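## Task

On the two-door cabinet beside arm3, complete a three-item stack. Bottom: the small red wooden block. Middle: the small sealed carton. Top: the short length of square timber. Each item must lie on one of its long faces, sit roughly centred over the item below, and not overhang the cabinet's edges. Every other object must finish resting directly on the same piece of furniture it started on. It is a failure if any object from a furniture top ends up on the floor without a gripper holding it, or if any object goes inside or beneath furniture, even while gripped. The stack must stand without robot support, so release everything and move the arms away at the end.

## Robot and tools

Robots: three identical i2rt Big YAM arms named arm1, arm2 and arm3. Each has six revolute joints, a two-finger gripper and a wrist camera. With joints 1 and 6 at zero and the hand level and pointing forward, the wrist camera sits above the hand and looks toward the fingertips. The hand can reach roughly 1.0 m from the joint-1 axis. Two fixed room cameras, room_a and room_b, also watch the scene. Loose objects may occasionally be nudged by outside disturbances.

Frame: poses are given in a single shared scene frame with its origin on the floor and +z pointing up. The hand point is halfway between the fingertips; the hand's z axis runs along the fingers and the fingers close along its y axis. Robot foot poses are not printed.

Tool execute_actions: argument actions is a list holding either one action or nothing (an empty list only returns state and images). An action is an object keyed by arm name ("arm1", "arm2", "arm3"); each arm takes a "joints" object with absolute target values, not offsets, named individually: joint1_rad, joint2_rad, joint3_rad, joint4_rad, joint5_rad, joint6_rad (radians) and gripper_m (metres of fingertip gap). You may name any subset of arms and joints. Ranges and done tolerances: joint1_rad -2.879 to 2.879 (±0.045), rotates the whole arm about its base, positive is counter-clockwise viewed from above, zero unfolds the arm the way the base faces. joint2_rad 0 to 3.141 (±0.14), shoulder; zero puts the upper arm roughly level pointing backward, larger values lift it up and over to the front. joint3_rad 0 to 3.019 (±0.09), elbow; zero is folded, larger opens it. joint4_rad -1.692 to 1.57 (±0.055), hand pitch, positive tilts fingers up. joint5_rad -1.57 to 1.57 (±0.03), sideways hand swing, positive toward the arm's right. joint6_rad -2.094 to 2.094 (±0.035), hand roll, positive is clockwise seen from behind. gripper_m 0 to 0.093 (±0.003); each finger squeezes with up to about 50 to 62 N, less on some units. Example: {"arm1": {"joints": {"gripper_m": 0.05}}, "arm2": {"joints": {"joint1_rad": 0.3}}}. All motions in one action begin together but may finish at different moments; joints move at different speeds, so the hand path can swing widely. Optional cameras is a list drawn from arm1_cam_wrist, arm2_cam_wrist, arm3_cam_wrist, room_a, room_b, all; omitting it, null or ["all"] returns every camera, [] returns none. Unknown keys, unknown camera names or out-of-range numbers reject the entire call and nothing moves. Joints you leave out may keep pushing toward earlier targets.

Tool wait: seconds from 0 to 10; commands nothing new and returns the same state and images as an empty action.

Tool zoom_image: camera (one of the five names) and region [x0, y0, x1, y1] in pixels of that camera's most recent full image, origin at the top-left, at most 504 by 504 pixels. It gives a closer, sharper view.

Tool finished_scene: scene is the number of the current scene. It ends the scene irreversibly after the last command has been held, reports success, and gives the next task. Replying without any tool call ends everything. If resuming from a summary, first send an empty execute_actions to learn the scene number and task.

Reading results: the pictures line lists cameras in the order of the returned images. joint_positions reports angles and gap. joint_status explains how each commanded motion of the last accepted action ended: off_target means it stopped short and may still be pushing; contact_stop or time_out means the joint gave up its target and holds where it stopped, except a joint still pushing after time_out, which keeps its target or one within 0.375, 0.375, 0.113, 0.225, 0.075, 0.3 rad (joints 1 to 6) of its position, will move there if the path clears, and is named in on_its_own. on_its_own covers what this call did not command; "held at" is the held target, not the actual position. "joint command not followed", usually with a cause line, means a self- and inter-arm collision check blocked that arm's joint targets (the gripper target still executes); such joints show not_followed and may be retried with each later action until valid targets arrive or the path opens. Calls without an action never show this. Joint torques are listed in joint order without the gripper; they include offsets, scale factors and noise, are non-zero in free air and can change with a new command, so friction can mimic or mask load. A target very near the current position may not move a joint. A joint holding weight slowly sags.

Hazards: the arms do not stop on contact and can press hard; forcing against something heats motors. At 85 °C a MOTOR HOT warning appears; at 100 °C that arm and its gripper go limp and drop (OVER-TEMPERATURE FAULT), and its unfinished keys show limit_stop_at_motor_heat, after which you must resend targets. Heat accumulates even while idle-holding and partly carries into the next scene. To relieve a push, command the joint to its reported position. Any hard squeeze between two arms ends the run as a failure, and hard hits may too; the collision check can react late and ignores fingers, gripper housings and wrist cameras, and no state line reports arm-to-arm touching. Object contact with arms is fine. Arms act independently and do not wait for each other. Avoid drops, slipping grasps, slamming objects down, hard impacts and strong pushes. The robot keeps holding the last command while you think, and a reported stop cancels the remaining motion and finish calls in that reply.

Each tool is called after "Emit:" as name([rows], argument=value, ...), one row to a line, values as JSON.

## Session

Emit:
execute_actions(actions=[])

Scene clock: 0.00 s.
Joint torques (N m, as the arm reports them, + toward a larger angle): no reading
arm1.joint_positions: joint1_rad=-0.452 joint2_rad=+0.490 joint3_rad=+1.620 joint4_rad=-1.339 joint5_rad=-0.190 joint6_rad=+0.044 gripper_m=+0.095
arm1.joint_status: not commanded
arm1.hand: x=+1.1847 y=+0.1103 z=+1.4878 quat_wxyz=(-0.475, +0.466, -0.617, -0.421) (m; scene frame)
arm2.joint_positions: joint1_rad=-0.072 joint2_rad=+0.303 joint3_rad=+1.596 joint4_rad=-1.477 joint5_rad=+0.265 joint6_rad=-0.463 gripper_m=+0.094
arm2.joint_status: not commanded
arm2.hand: x=+0.0721 y=-0.1014 z=+1.5239 quat_wxyz=(-0.600, +0.586, -0.500, -0.215) (m; scene frame)
arm3.joint_positions: joint1_rad=-0.189 joint2_rad=+0.306 joint3_rad=+1.678 joint4_rad=-1.455 joint5_rad=-0.141 joint6_rad=+0.420 gripper_m=+0.095
arm3.joint_status: not commanded
arm3.hand: x=-1.1779 y=+0.1245 z=+1.5118 quat_wxyz=(-0.528, -0.658, -0.328, +0.424) (m; scene frame)
pictures: arm1_cam_wrist, arm2_cam_wrist, arm3_cam_wrist, room_a, room_b
Images, in order (width x height): arm1_cam_wrist 616x616, arm2_cam_wrist 616x616, arm3_cam_wrist 616x616, room_a 504x504, room_b 504x504.

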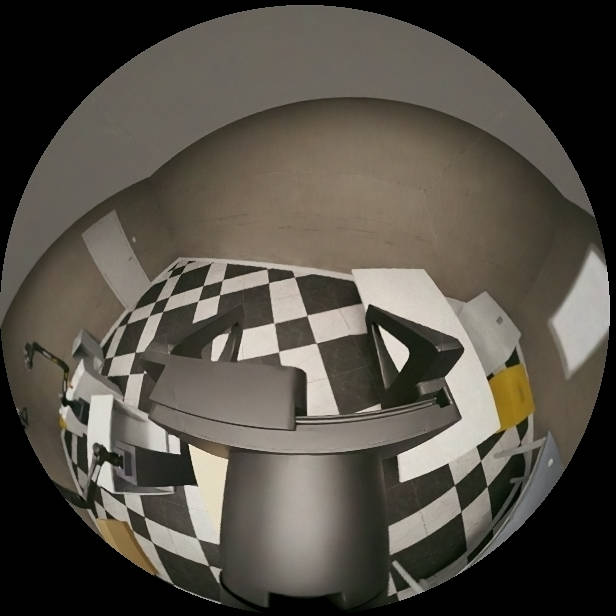

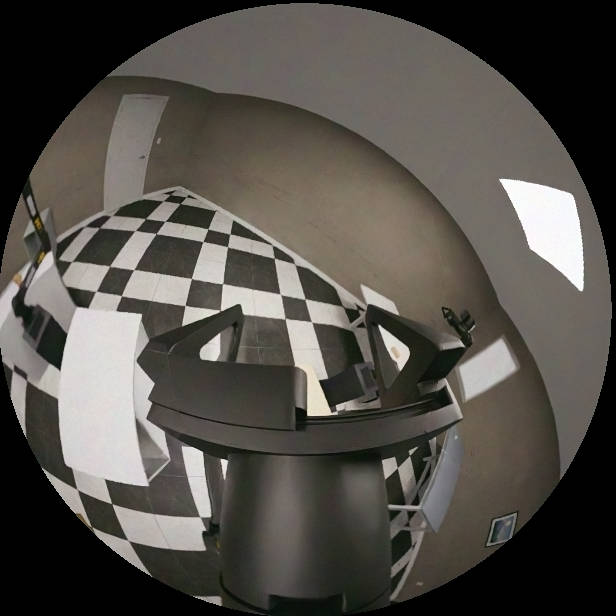

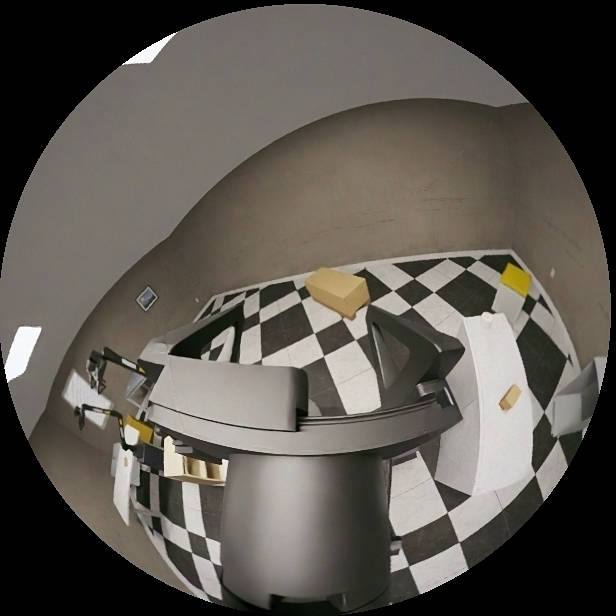

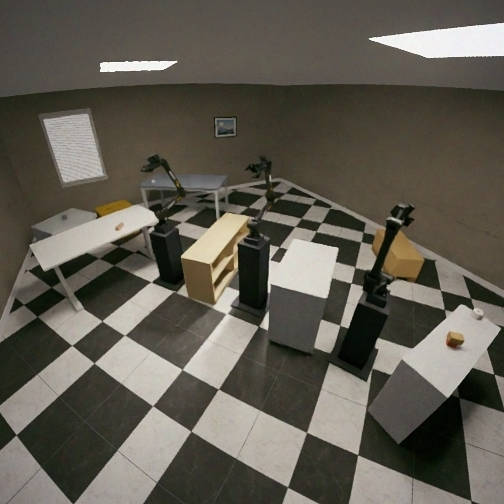

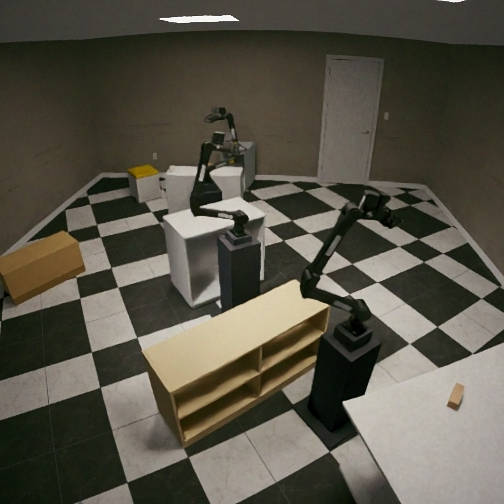

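Emit:
execute_actions([
  {"arm1":{"joints":{"joint1_rad":-1.3,"joint2_rad":1.635,"joint3_rad":1.65,"joint4_rad":-1.575,"joint5_rad":0,"joint6_rad":0}},"arm2":{"joints":{"joint1_rad":-1.6,"joint2_rad":1.625,"joint3_rad":1.66,"joint4_rad":-1.57,"joint5_rad":0,"joint6_rad":0}},"arm3":{"joints":{"joint1_rad":-1.65,"joint2_rad":1.63,"joint3_rad":1.65,"joint4_rad":-1.57,"joint5_rad":0,"joint6_rad":0}}},
])

Scene clock: 2.70 s.
Joint torques (N m, as the arm reports them, + toward a larger angle): arm1=[ -0.39 -13.46  10.85   0.09   0.14  -0.03] | arm2=[ -0.23 -12.05  10.73   0.01   0.16   0.13] | arm3=[  0.14 -15.81  11.39  -0.06   0.15  -0.04]
arm1.joint_positions: joint1_rad=-1.309 joint2_rad=+1.645 joint3_rad=+1.629 joint4_rad=-1.560 joint5_rad=+0.000 joint6_rad=+0.008 gripper_m=+0.095
arm1.joint_status: all done
arm1.hand: x=+1.6442 y=+0.1480 z=+1.0789 quat_wxyz=(-0.002, +0.156, -0.988, -0.004) (m; scene frame)
arm2.joint_positions: joint1_rad=-1.609 joint2_rad=+1.640 joint3_rad=+1.647 joint4_rad=-1.563 joint5_rad=-0.001 joint6_rad=-0.013 gripper_m=+0.094
arm2.joint_status: all done
arm2.hand: x=+0.5267 y=-0.1517 z=+1.1546 quat_wxyz=(-0.009, -0.022, -1.000, +0.006) (m; scene frame)
arm3.joint_positions: joint1_rad=-1.654 joint2_rad=+1.632 joint3_rad=+1.638 joint4_rad=-1.560 joint5_rad=+0.000 joint6_rad=+0.009 gripper_m=+0.095
arm3.joint_status: all done
arm3.hand: x=-1.6831 y=+0.2567 z=+1.1092 quat_wxyz=(+0.001, -0.992, +0.129, +0.008) (m; scene frame)
pictures: arm1_cam_wrist, arm2_cam_wrist, arm3_cam_wrist, room_a, room_b
Images, in order (width x height): arm1_cam_wrist 616x616, arm2_cam_wrist 616x616, arm3_cam_wrist 616x616, room_a 504x504, room_b 504x504.

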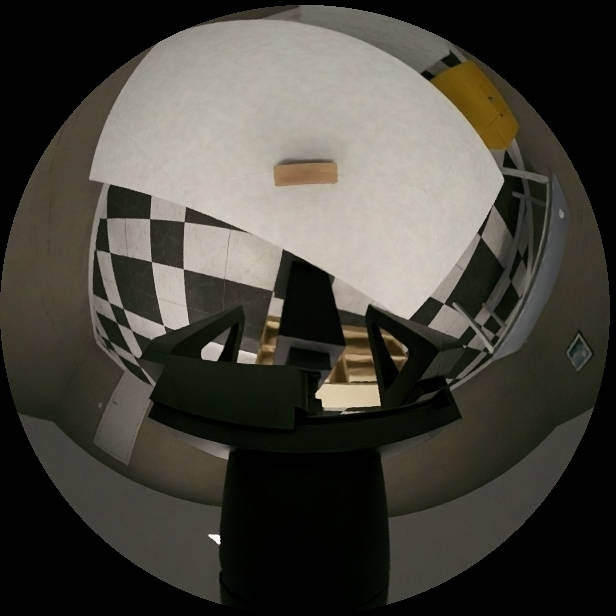

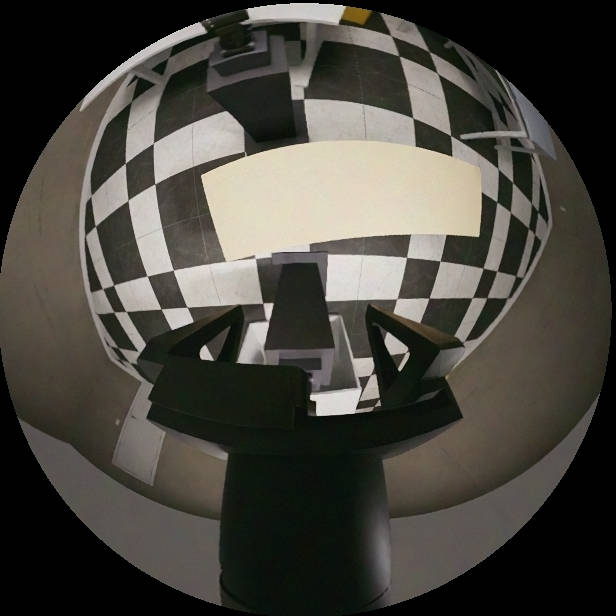

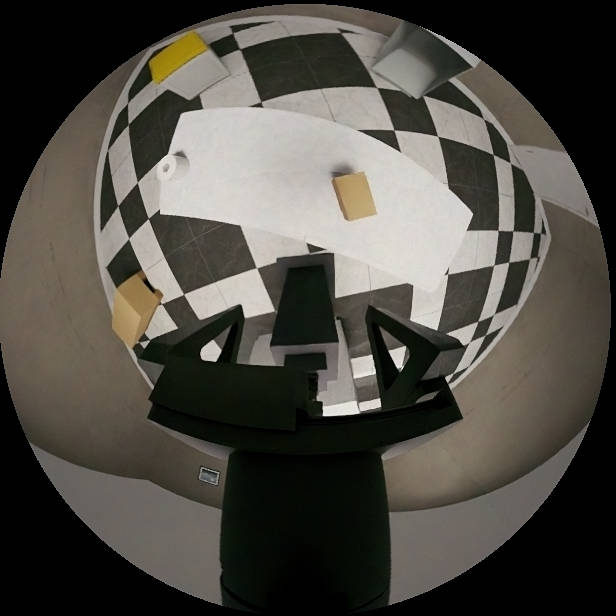

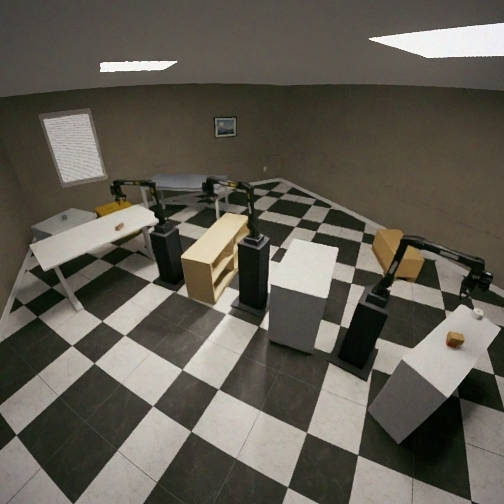

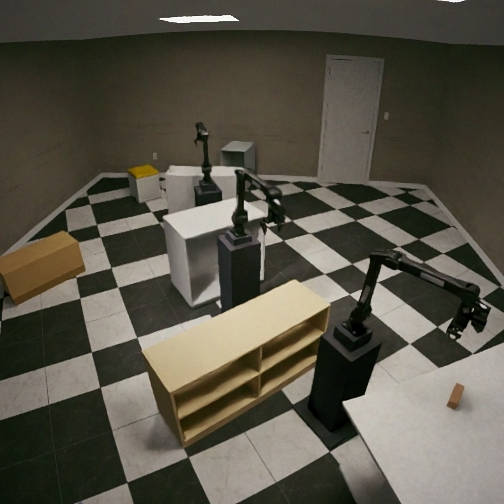

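Emit:
zoom_image(camera="arm1_cam_wrist", region=[246, 130, 366, 220])

Emit:
zoom_image(camera="arm3_cam_wrist", region=[296, 140, 416, 260])

Emit:
zoom_image(camera="room_a", region=[404, 290, 504, 390])

Region (246, 130, 366, 220) of arm1_cam_wrist's 616x616 image, scaled by 4.200, with more detail than that image has; it fills the top 378 rows of this view, and the rest is white.

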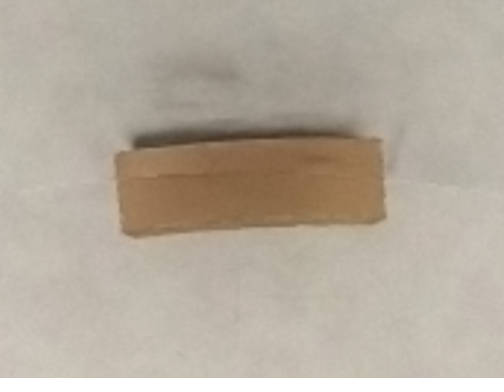

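Region (296, 140, 416, 260) of arm3_cam_wrist's 616x616 image, scaled by 4.200, with more detail than that image has.

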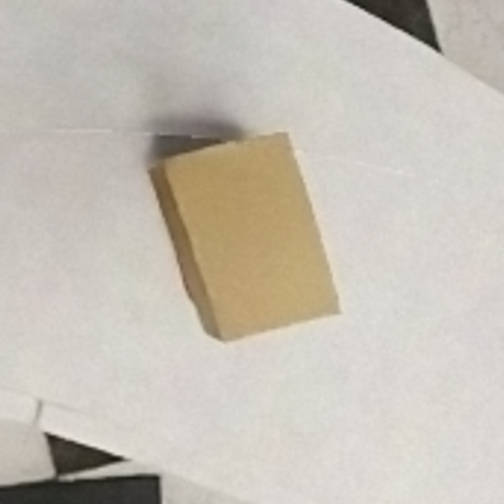

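Region (404, 290, 504, 390) of room_a's 504x504 image, scaled by 5.040, with more detail than that image has.

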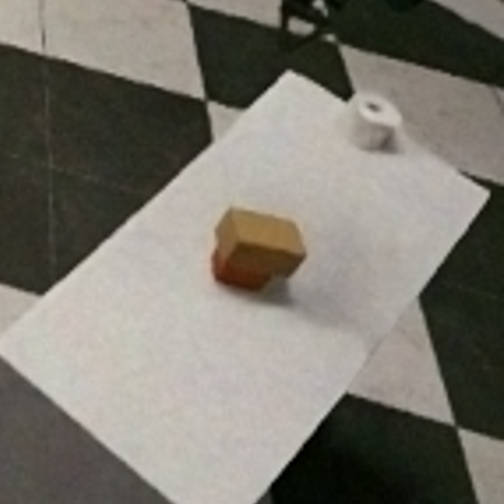

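Emit:
execute_actions([
  {"arm1":{"joints":{"joint2_rad":2.125,"joint3_rad":1.795,"joint4_rad":-1.195,"joint6_rad":1.525}},"arm2":{"joints":{"joint2_rad":2.09,"joint3_rad":1.35,"joint4_rad":-0.79}},"arm3":{"joints":{"joint1_rad":-1.83,"joint2_rad":1.955,"joint3_rad":1.775,"joint4_rad":-1.335,"joint6_rad":-0.47}}},
], cameras=["arm1_cam_wrist","arm2_cam_wrist","arm3_cam_wrist"])

Scene clock: 7.77 s.
Joint torques (N m, as the arm reports them, + toward a larger angle): arm1=[ -0.61 -18.4   10.88   1.44   0.21   0.12] | arm2=[ -0.56 -15.04   8.95   0.6    0.16   0.13] | arm3=[ -0.52 -22.97  12.19   0.57   0.1   -0.05]
arm1.joint_positions: joint1_rad=-1.309 joint2_rad=+2.123 joint3_rad=+1.766 joint4_rad=-1.210 joint5_rad=+0.000 joint6_rad=+1.516 gripper_m=+0.095
arm1.joint_status: all done
arm1.hand: x=+1.7772 y=+0.1938 z=+0.8670 quat_wxyz=(-0.001, -0.562, -0.827, -0.007) (m; scene frame)
arm2.joint_positions: joint1_rad=-1.609 joint2_rad=+2.103 joint3_rad=+1.325 joint4_rad=-0.800 joint5_rad=-0.001 joint6_rad=-0.013 gripper_m=+0.094
arm2.joint_status: all done
arm2.hand: x=+0.5691 y=-0.1584 z=+0.8028 quat_wxyz=(+0.002, -0.022, -1.000, +0.005) (m; scene frame)
arm3.joint_positions: joint1_rad=-1.828 joint2_rad=+1.973 joint3_rad=+1.751 joint4_rad=-1.344 joint5_rad=+0.000 joint6_rad=-0.462 gripper_m=+0.095
arm3.joint_status: all done
arm3.hand: x=-1.7525 y=+0.3830 z=+0.9711 quat_wxyz=(+0.001, -1.000, -0.019, +0.002) (m; scene frame)
pictures: arm1_cam_wrist, arm2_cam_wrist, arm3_cam_wrist
Images, in order (width x height): arm1_cam_wrist 616x616, arm2_cam_wrist 616x616, arm3_cam_wrist 616x616.

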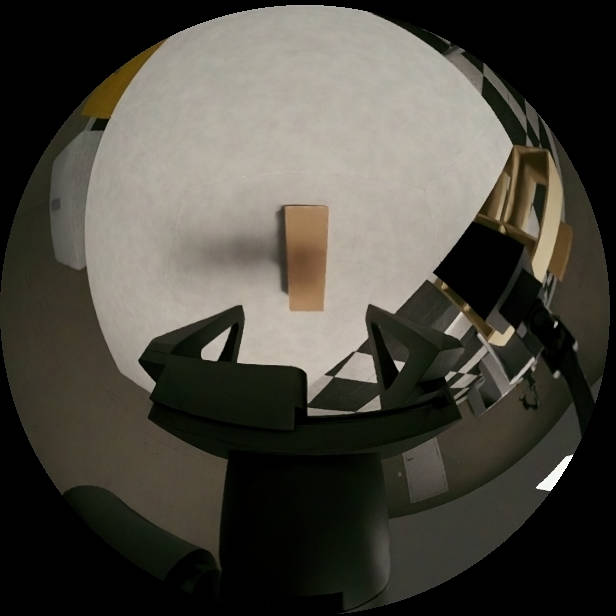

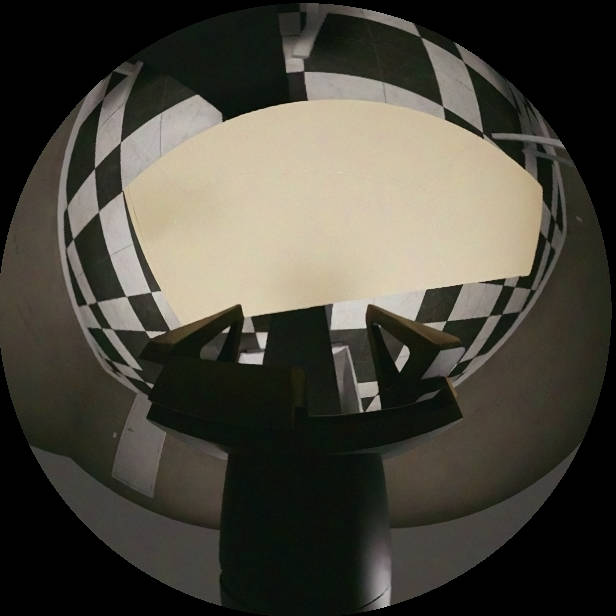

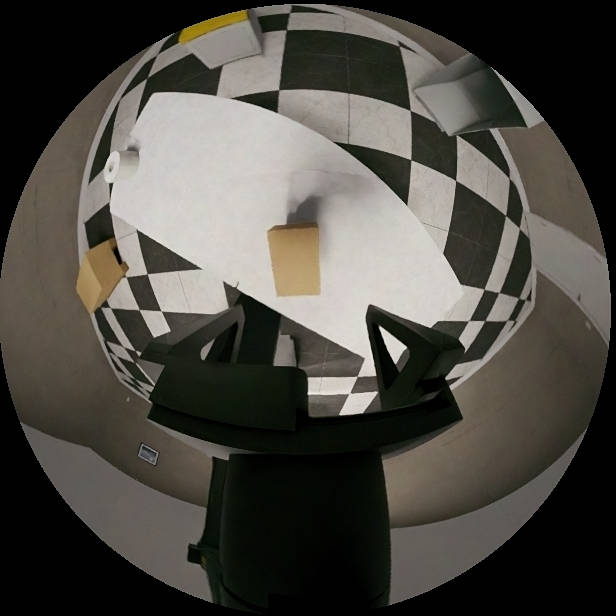

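Emit:
zoom_image(camera="arm1_cam_wrist", region=[246, 195, 366, 325])

Emit:
zoom_image(camera="arm3_cam_wrist", region=[236, 200, 376, 320])

Region (246, 195, 366, 325) of arm1_cam_wrist's 616x616 image, scaled by 3.877, with more detail than that image has; it fills the left 465 columns of this view, and the rest is white.

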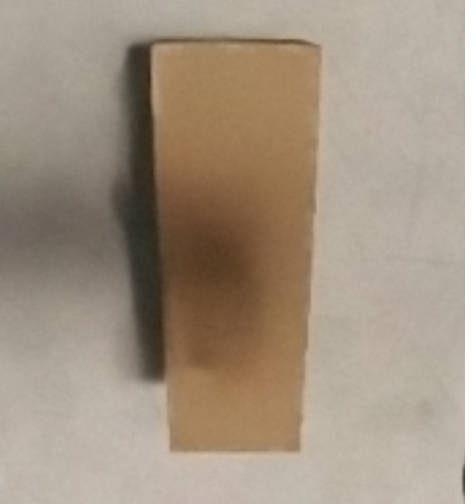

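Region (236, 200, 376, 320) of arm3_cam_wrist's 616x616 image, scaled by 3.600, with more detail than that image has; it fills the top 432 rows of this view, and the rest is white.

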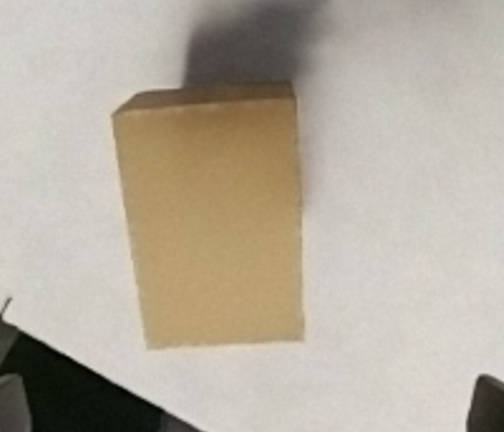

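Emit:
execute_actions([
  {"arm1":{"joints":{"joint2_rad":2.268,"joint3_rad":1.712,"joint4_rad":-0.983}},"arm2":{"joints":{"joint2_rad":2.29,"joint3_rad":1.365,"joint4_rad":-0.596}},"arm3":{"joints":{"joint1_rad":-1.80,"joint6_rad":0.2}}},
], cameras=["arm1_cam_wrist","arm2_cam_wrist"])

Scene clock: 12.83 s.
Joint torques (N m, as the arm reports them, + toward a larger angle): arm1=[ -0.47 -19.55   9.12   1.29   0.22   0.13] | arm2=[ -0.59 -16.87   7.71   0.62   0.16   0.12] | arm3=[ -0.21 -22.97  12.12   0.55   0.16   0.16]
arm1.joint_positions: joint1_rad=-1.309 joint2_rad=+2.279 joint3_rad=+1.694 joint4_rad=-0.998 joint5_rad=+0.000 joint6_rad=+1.517 gripper_m=+0.095
arm1.joint_status: all done
arm1.hand: x=+1.7761 y=+0.1942 z=+0.7465 quat_wxyz=(+0.004, -0.563, -0.827, -0.001) (m; scene frame)
arm2.joint_positions: joint1_rad=-1.609 joint2_rad=+2.317 joint3_rad=+1.337 joint4_rad=-0.606 joint5_rad=-0.001 joint6_rad=-0.013 gripper_m=+0.094
arm2.joint_status: all done
arm2.hand: x=+0.5646 y=-0.1595 z=+0.6939 quat_wxyz=(+0.006, -0.022, -1.000, +0.005) (m; scene frame)
arm3.joint_positions: joint1_rad=-1.799 joint2_rad=+1.973 joint3_rad=+1.751 joint4_rad=-1.344 joint5_rad=+0.000 joint6_rad=+0.191 gripper_m=+0.095
arm3.joint_status: all done
arm3.hand: x=-1.7595 y=+0.3669 z=+0.9711 quat_wxyz=(+0.001, -0.957, +0.289, +0.003) (m; scene frame)
pictures: arm1_cam_wrist, arm2_cam_wrist
Images, in order (width x height): arm1_cam_wrist 616x616, arm2_cam_wrist 616x616.

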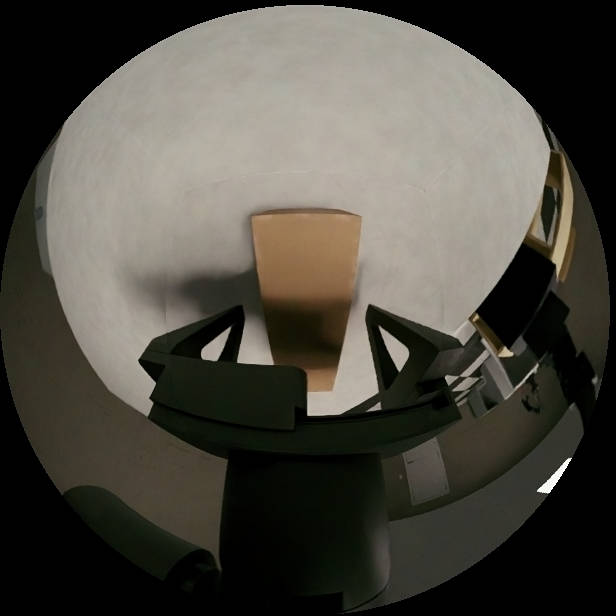

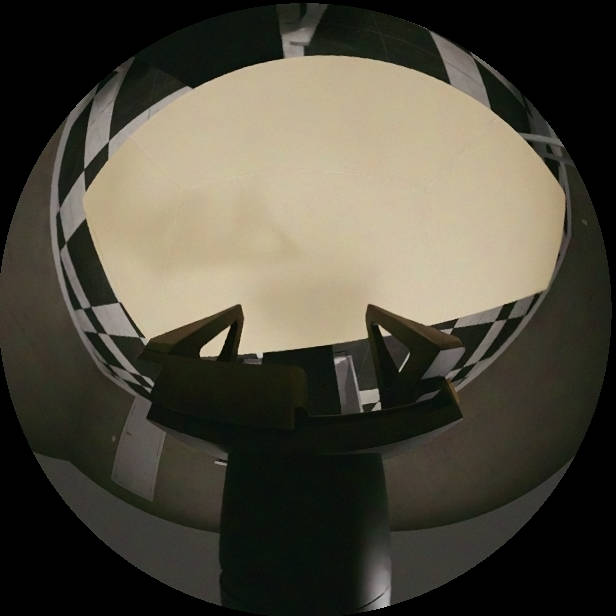

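Emit:
execute_actions([
  {"arm1":{"joints":{"gripper_m":0.03}},"arm3":{"joints":{"joint6_rad":0.45}}},
], cameras=[])

Emit:
execute_actions([
  {"arm1":{"joints":{"joint2_rad":2.08,"joint4_rad":-1.17}},"arm2":{"joints":{"joint2_rad":1.95,"joint4_rad":-0.95}},"arm3":{"joints":{"joint6_rad":1.08}}},
], cameras=["arm1_cam_wrist","arm3_cam_wrist"])

Scene clock: 15.03 s.
Joint torques (N m, as the arm reports them, + toward a larger angle): arm1=[ -0.4  -19.74   9.08   1.31   0.18   0.11] | arm2=[ -0.55 -16.89   7.69   0.62   0.16   0.13] | arm3=[ -0.22 -23.08  12.14   0.51   0.17   0.17]
arm1.joint_positions: joint1_rad=-1.309 joint2_rad=+2.279 joint3_rad=+1.694 joint4_rad=-0.998 joint5_rad=+0.000 joint6_rad=+1.518 gripper_m=+0.046
arm1.joint_status: gripper_m off_target (ended at +0.046, target +0.030)
arm1.hand: x=+1.7762 y=+0.1942 z=+0.7465 quat_wxyz=(+0.003, -0.563, -0.827, -0.001) (m; scene frame)
arm2.joint_positions: joint1_rad=-1.609 joint2_rad=+2.317 joint3_rad=+1.337 joint4_rad=-0.606 joint5_rad=-0.001 joint6_rad=-0.013 gripper_m=+0.094
arm2.joint_status: not commanded
arm2.hand: x=+0.5646 y=-0.1595 z=+0.6939 quat_wxyz=(+0.006, -0.022, -1.000, +0.005) (m; scene frame)
arm3.joint_positions: joint1_rad=-1.799 joint2_rad=+1.973 joint3_rad=+1.751 joint4_rad=-1.344 joint5_rad=+0.000 joint6_rad=+0.441 gripper_m=+0.095
arm3.joint_status: all done
arm3.hand: x=-1.7595 y=+0.3669 z=+0.9711 quat_wxyz=(+0.000, -0.914, +0.406, +0.003) (m; scene frame)
pictures: none
No camera images: the call's "cameras" was empty. Leave "cameras" out to get every camera's image.

Scene clock: 16.67 s.
Joint torques (N m, as the arm reports them, + toward a larger angle): arm1=[ -0.62 -17.64  10.03   0.09   0.19   0.12] | arm2=[ -0.56 -13.28  10.14   0.04   0.16   0.13] | arm3=[ -0.16 -22.96  12.1    0.47   0.21   0.15]
arm1.joint_positions: joint1_rad=-1.309 joint2_rad=+2.084 joint3_rad=+1.691 joint4_rad=-1.155 joint5_rad=+0.000 joint6_rad=+1.518 gripper_m=+0.046
arm1.joint_status: all done
arm1.hand: x=+1.7662 y=+0.1901 z=+0.8643 quat_wxyz=(-0.007, -0.563, -0.826, -0.015) (m; scene frame)
arm2.joint_positions: joint1_rad=-1.609 joint2_rad=+1.947 joint3_rad=+1.337 joint4_rad=-0.942 joint5_rad=-0.001 joint6_rad=-0.013 gripper_m=+0.094
arm2.joint_status: all done
arm2.hand: x=+0.5682 y=-0.1573 z=+0.8881 quat_wxyz=(-0.012, -0.022, -1.000, +0.006) (m; scene frame)
arm3.joint_positions: joint1_rad=-1.799 joint2_rad=+1.973 joint3_rad=+1.751 joint4_rad=-1.344 joint5_rad=+0.000 joint6_rad=+1.071 gripper_m=+0.095
arm3.joint_status: all done
arm3.hand: x=-1.7595 y=+0.3669 z=+0.9711 quat_wxyz=(-0.001, -0.743, +0.669, +0.003) (m; scene frame)
pictures: arm1_cam_wrist, arm3_cam_wrist
Images, in order (width x height): arm1_cam_wrist 616x616, arm3_cam_wrist 616x616.

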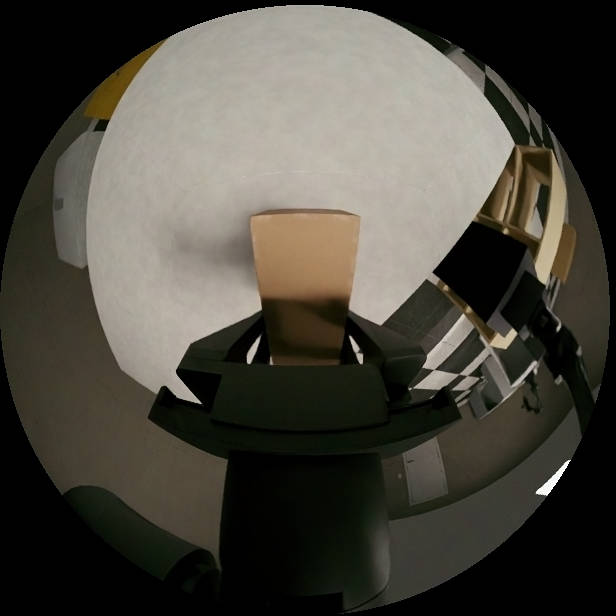

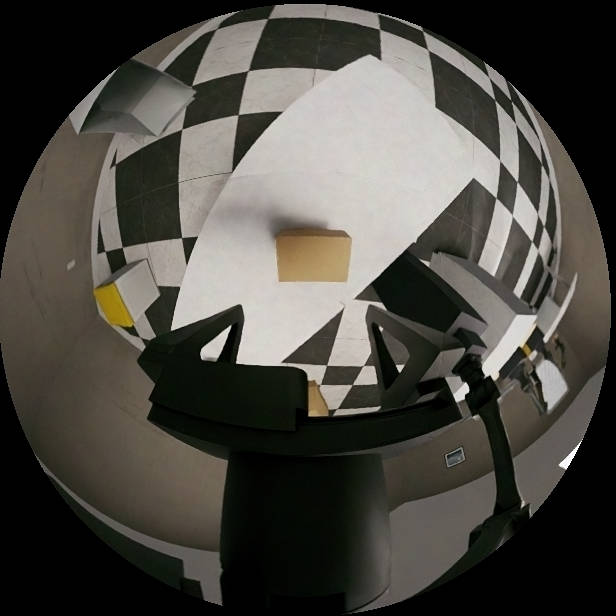

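Emit:
execute_actions(actions=[])

Scene clock: 17.97 s.
Joint torques (N m, as the arm reports them, + toward a larger angle): arm1=[ -0.59 -18.35  10.15  -0.03   0.14   0.09] | arm2=[ -0.58 -13.26  10.19  -0.01   0.16   0.13] | arm3=[ -0.2  -23.13  12.11   0.56   0.21   0.15]
arm1.joint_positions: joint1_rad=-1.309 joint2_rad=+2.084 joint3_rad=+1.691 joint4_rad=-1.155 joint5_rad=+0.000 joint6_rad=+1.518 gripper_m=+0.046
arm1.joint_status: all done
arm1.hand: x=+1.7662 y=+0.1901 z=+0.8643 quat_wxyz=(-0.007, -0.563, -0.826, -0.015) (m; scene frame)
arm2.joint_positions: joint1_rad=-1.609 joint2_rad=+1.947 joint3_rad=+1.337 joint4_rad=-0.942 joint5_rad=-0.001 joint6_rad=-0.013 gripper_m=+0.094
arm2.joint_status: all done
arm2.hand: x=+0.5682 y=-0.1573 z=+0.8881 quat_wxyz=(-0.012, -0.022, -1.000, +0.006) (m; scene frame)
arm3.joint_positions: joint1_rad=-1.799 joint2_rad=+1.973 joint3_rad=+1.751 joint4_rad=-1.344 joint5_rad=+0.000 joint6_rad=+1.072 gripper_m=+0.095
arm3.joint_status: all done
arm3.hand: x=-1.7595 y=+0.3669 z=+0.9711 quat_wxyz=(-0.001, -0.743, +0.669, +0.003) (m; scene frame)
pictures: arm1_cam_wrist, arm2_cam_wrist, arm3_cam_wrist, room_a, room_b
Images, in order (width x height): arm1_cam_wrist 616x616, arm2_cam_wrist 616x616, arm3_cam_wrist 616x616, room_a 504x504, room_b 504x504.

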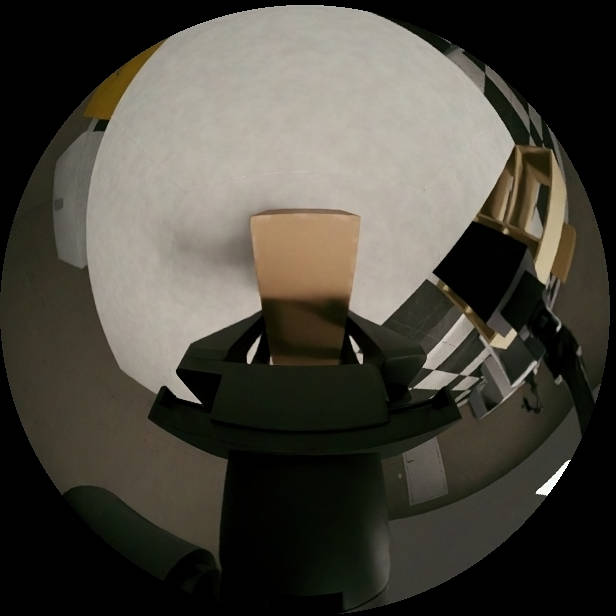

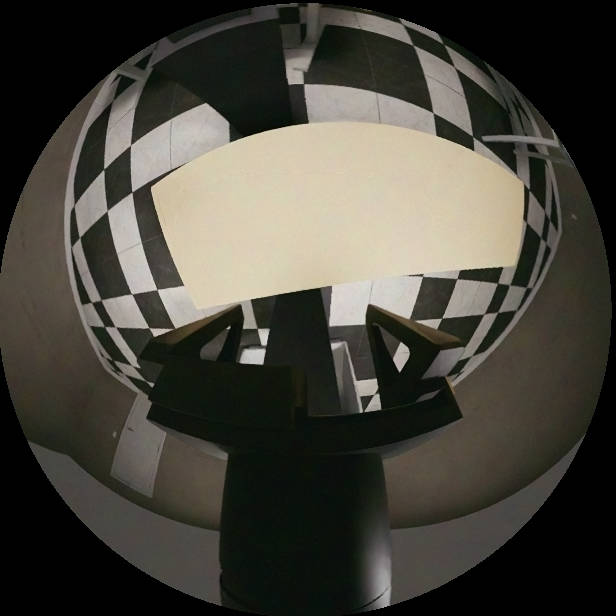

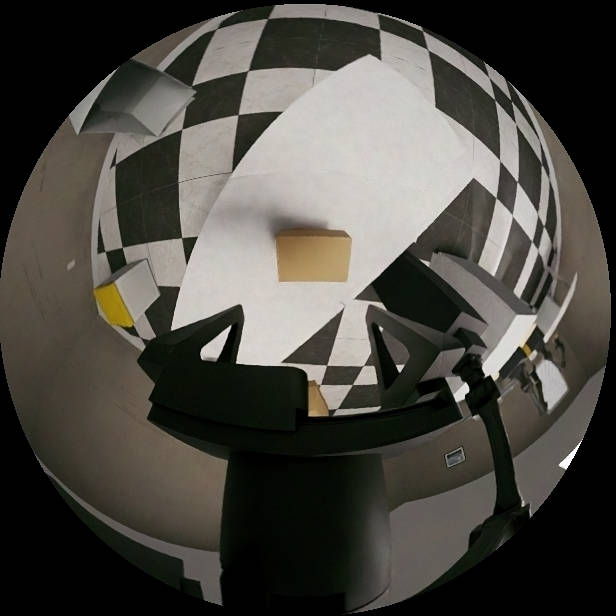

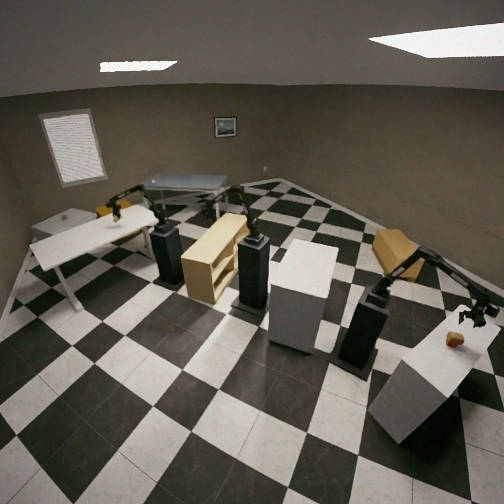

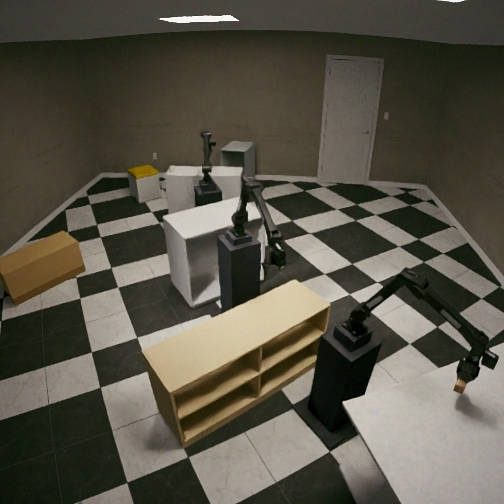

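Emit:
execute_actions([
  {"arm1":{"joints":{"joint1_rad":1.645,"joint2_rad":1.945,"joint3_rad":1.48,"joint4_rad":-1.08}},"arm2":{"joints":{"joint1_rad":-2.3,"joint6_rad":1.47}},"arm3":{"joints":{"joint1_rad":1.45,"joint6_rad":0.0}}},
])

Scene clock: 22.37 s.
Joint torques (N m, as the arm reports them, + toward a larger angle): arm1=[ -2.12 -15.98   8.46   0.86   0.25   0.12] | arm2=[ -0.25 -13.14  10.17  -0.06   0.19   0.13] | arm3=[ -0.45 -23.21  12.14   0.18   0.2   -0.03]
arm1.joint_positions: joint1_rad=+1.655 joint2_rad=+1.955 joint3_rad=+1.474 joint4_rad=-1.083 joint5_rad=-0.003 joint6_rad=+1.518 gripper_m=+0.046
arm1.joint_status: all done
arm1.hand: x=+0.6118 y=-0.0888 z=+0.8519 quat_wxyz=(-0.003, +0.773, -0.634, -0.001) (m; scene frame)
arm2.joint_positions: joint1_rad=-2.311 joint2_rad=+1.947 joint3_rad=+1.337 joint4_rad=-0.942 joint5_rad=+0.000 joint6_rad=+1.456 gripper_m=+0.094
arm2.joint_status: all done
arm2.hand: x=+0.4199 y=-0.4995 z=+0.8918 quat_wxyz=(-0.016, -0.894, -0.447, -0.002) (m; scene frame)
arm3.joint_positions: joint1_rad=+1.452 joint2_rad=+1.973 joint3_rad=+1.751 joint4_rad=-1.332 joint5_rad=-0.001 joint6_rad=+0.006 gripper_m=+0.095
arm3.joint_status: all done
arm3.hand: x=-0.6153 y=-0.0387 z=+0.9710 quat_wxyz=(-0.009, -0.145, -0.989, +0.001) (m; scene frame)
pictures: arm1_cam_wrist, arm2_cam_wrist, arm3_cam_wrist, room_a, room_b
Images, in order (width x height): arm1_cam_wrist 616x616, arm2_cam_wrist 616x616, arm3_cam_wrist 616x616, room_a 504x504, room_b 504x504.

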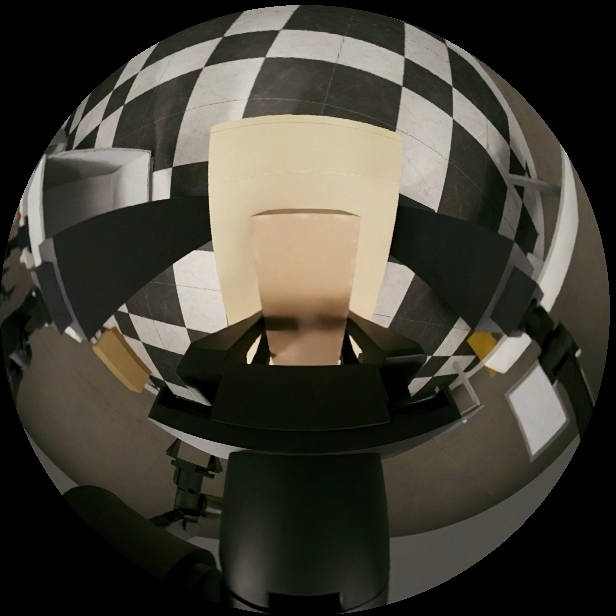

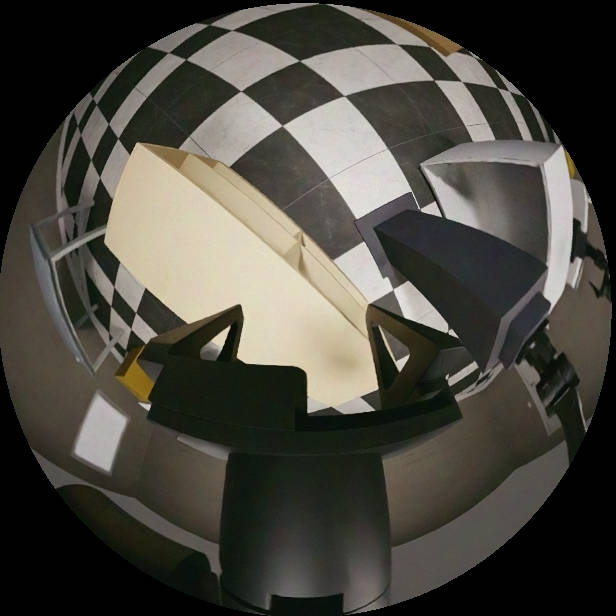

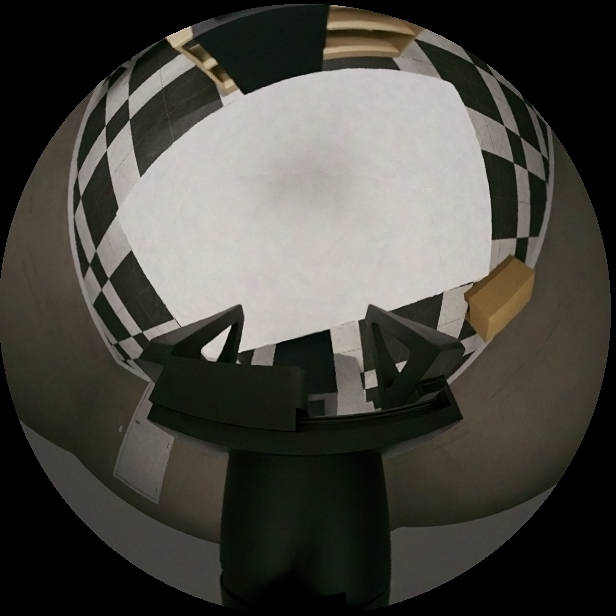

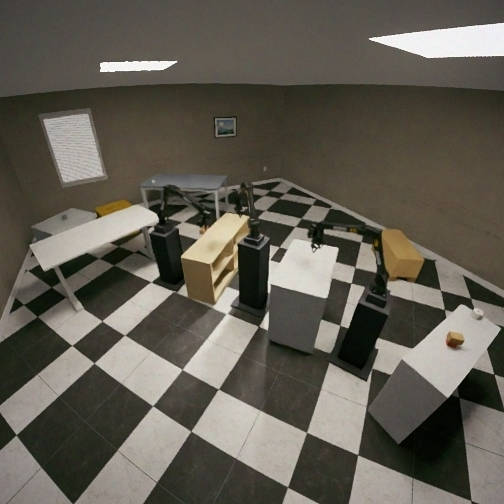

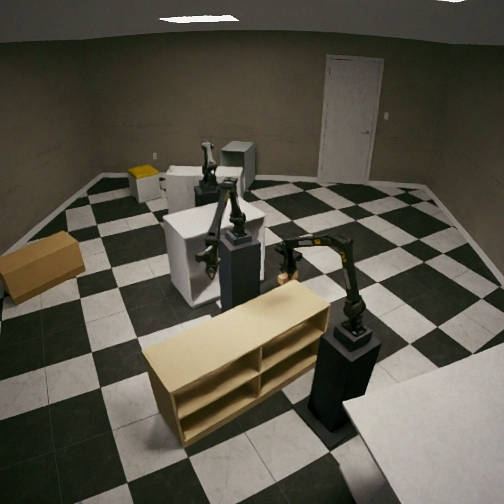

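Emit:
execute_actions([
  {"arm1":{"joints":{"joint2_rad":2.235,"joint3_rad":1.40,"joint4_rad":-0.695}},"arm3":{"joints":{"joint2_rad":2.075,"joint3_rad":1.61,"joint4_rad":-1.07}}},
], cameras=["arm1_cam_wrist","arm3_cam_wrist","room_b"])

Scene clock: 24.87 s.
Joint torques (N m, as the arm reports them, + toward a larger angle): arm1=[ -2.51 -17.89   7.88   1.23   0.29   0.07] | arm2=[ -0.23 -13.17  10.17  -0.07   0.19   0.13] | arm3=[ -0.5  -23.43   9.91   0.58   0.18  -0.02]
arm1.joint_positions: joint1_rad=+1.655 joint2_rad=+2.250 joint3_rad=+1.375 joint4_rad=-0.709 joint5_rad=-0.002 joint6_rad=+1.518 gripper_m=+0.046
arm1.joint_status: all done
arm1.hand: x=+0.6257 y=-0.0852 z=+0.6620 quat_wxyz=(-0.010, +0.773, -0.634, +0.005) (m; scene frame)
arm2.joint_positions: joint1_rad=-2.311 joint2_rad=+1.947 joint3_rad=+1.337 joint4_rad=-0.942 joint5_rad=+0.000 joint6_rad=+1.456 gripper_m=+0.094
arm2.joint_status: not commanded
arm2.hand: x=+0.4199 y=-0.4995 z=+0.8918 quat_wxyz=(-0.016, -0.894, -0.447, -0.002) (m; scene frame)
arm3.joint_positions: joint1_rad=+1.452 joint2_rad=+2.091 joint3_rad=+1.601 joint4_rad=-1.081 joint5_rad=-0.001 joint6_rad=+0.006 gripper_m=+0.095
arm3.joint_status: all done
arm3.hand: x=-0.6187 y=-0.0376 z=+0.8481 quat_wxyz=(+0.000, -0.145, -0.989, -0.001) (m; scene frame)
pictures: arm1_cam_wrist, arm3_cam_wrist, room_b
Images, in order (width x height): arm1_cam_wrist 616x616, arm3_cam_wrist 616x616, room_b 504x504.

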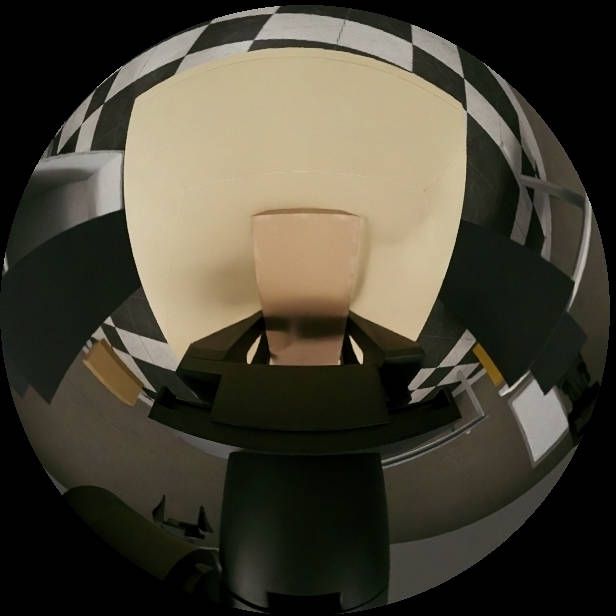

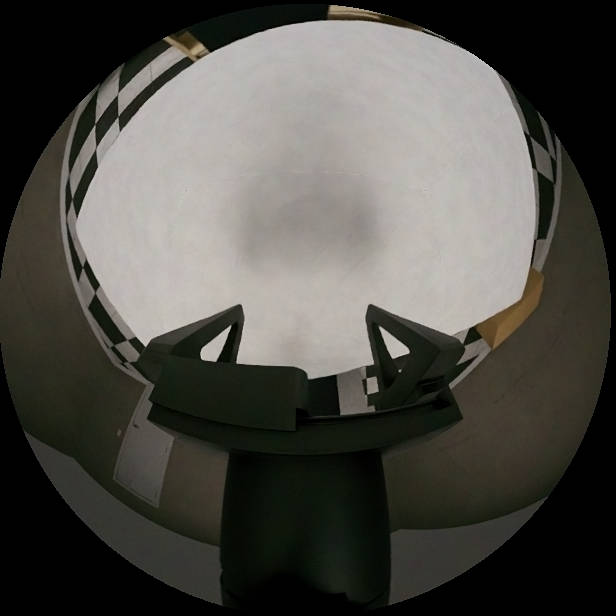

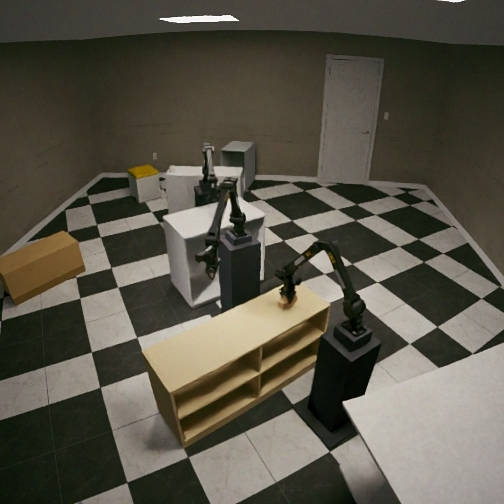

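Emit:
zoom_image(camera="room_b", region=[240, 250, 340, 330])

Emit:
zoom_image(camera="room_b", region=[150, 140, 290, 260])

Region (240, 250, 340, 330) of room_b's 504x504 image, scaled by 5.040, with more detail than that image has; it fills the top 403 rows of this view, and the rest is white.

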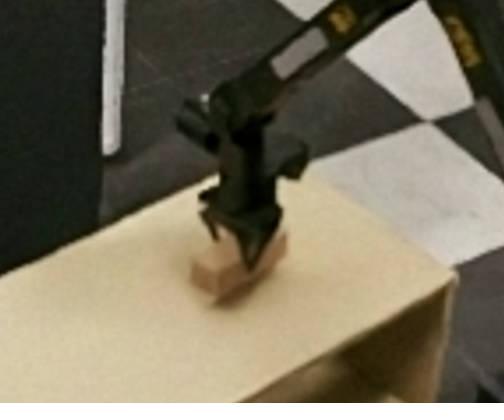

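Region (150, 140, 290, 260) of room_b's 504x504 image, scaled by 3.600, with more detail than that image has; it fills the top 432 rows of this view, and the rest is white.

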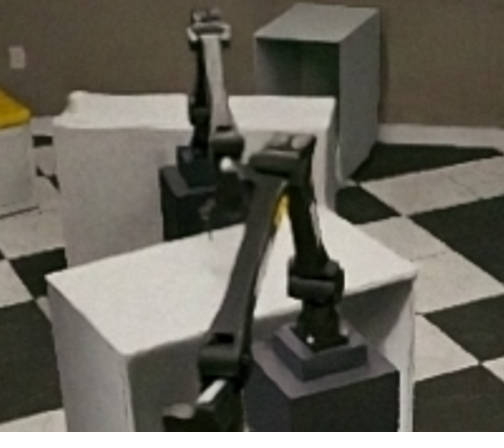

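Emit:
execute_actions([
  {"arm1":{"joints":{"joint2_rad":2.28,"joint4_rad":-0.65}},"arm3":{"joints":{"joint2_rad":2.155,"joint3_rad":1.585,"joint4_rad":-0.955}}},
], cameras=["arm1_cam_wrist","arm3_cam_wrist","room_b"])

Scene clock: 27.73 s.
Joint torques (N m, as the arm reports them, + toward a larger angle): arm1=[ -2.17 -17.35   7.8    1.27   0.26   0.08] | arm2=[ -0.26 -13.2   10.16  -0.08   0.18   0.14] | arm3=[ -0.18 -21.37   8.64   0.67   0.21  -0.03]
arm1.joint_positions: joint1_rad=+1.655 joint2_rad=+2.280 joint3_rad=+1.375 joint4_rad=-0.666 joint5_rad=-0.002 joint6_rad=+1.518 gripper_m=+0.046
arm1.joint_status: all done
arm1.hand: x=+0.6242 y=-0.0853 z=+0.6458 quat_wxyz=(-0.005, +0.773, -0.634, +0.001) (m; scene frame)
arm2.joint_positions: joint1_rad=-2.311 joint2_rad=+1.947 joint3_rad=+1.337 joint4_rad=-0.942 joint5_rad=+0.000 joint6_rad=+1.456 gripper_m=+0.094
arm2.joint_status: not commanded
arm2.hand: x=+0.4199 y=-0.4995 z=+0.8918 quat_wxyz=(-0.016, -0.894, -0.447, -0.002) (m; scene frame)
arm3.joint_positions: joint1_rad=+1.452 joint2_rad=+2.143 joint3_rad=+1.586 joint4_rad=-0.966 joint5_rad=-0.001 joint6_rad=+0.006 gripper_m=+0.095
arm3.joint_status: all done
arm3.hand: x=-0.6051 y=-0.0416 z=+0.8132 quat_wxyz=(-0.024, -0.145, -0.989, +0.003) (m; scene frame)
pictures: arm1_cam_wrist, arm3_cam_wrist, room_b
Images, in order (width x height): arm1_cam_wrist 616x616, arm3_cam_wrist 616x616, room_b 504x504.

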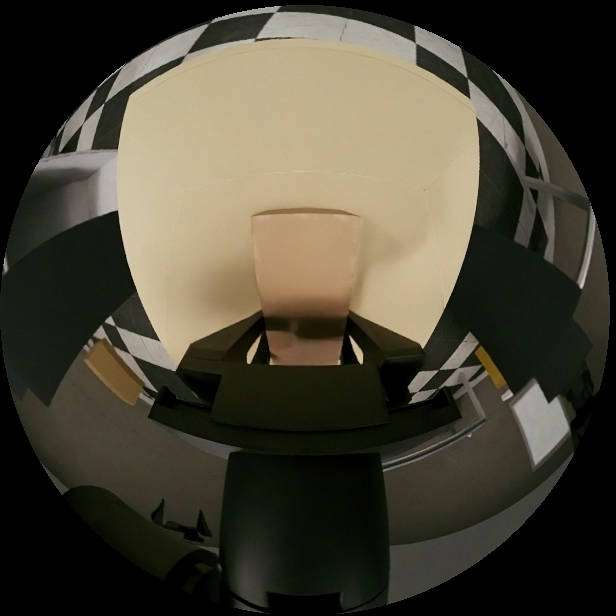

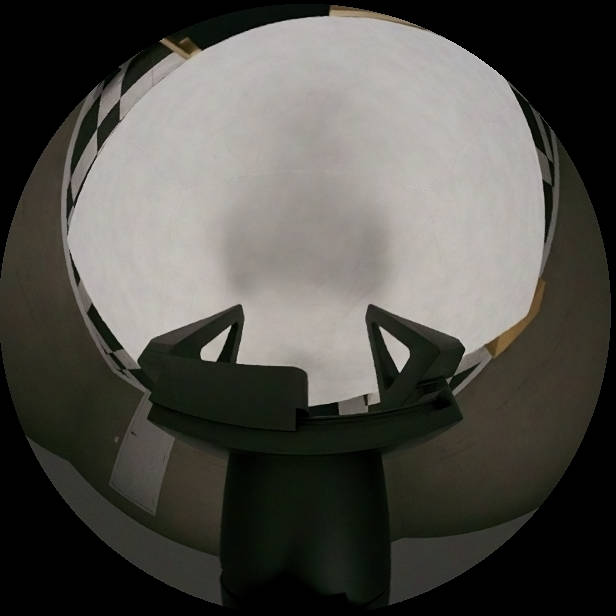

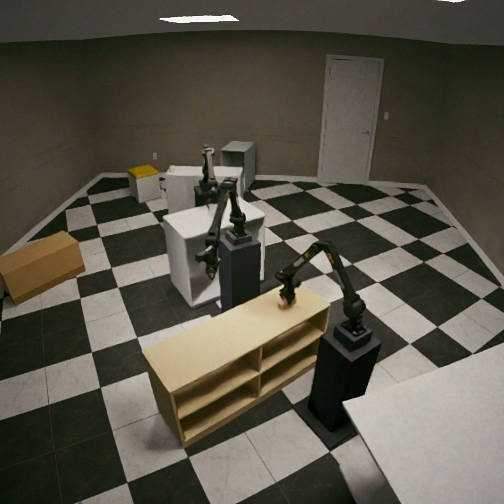

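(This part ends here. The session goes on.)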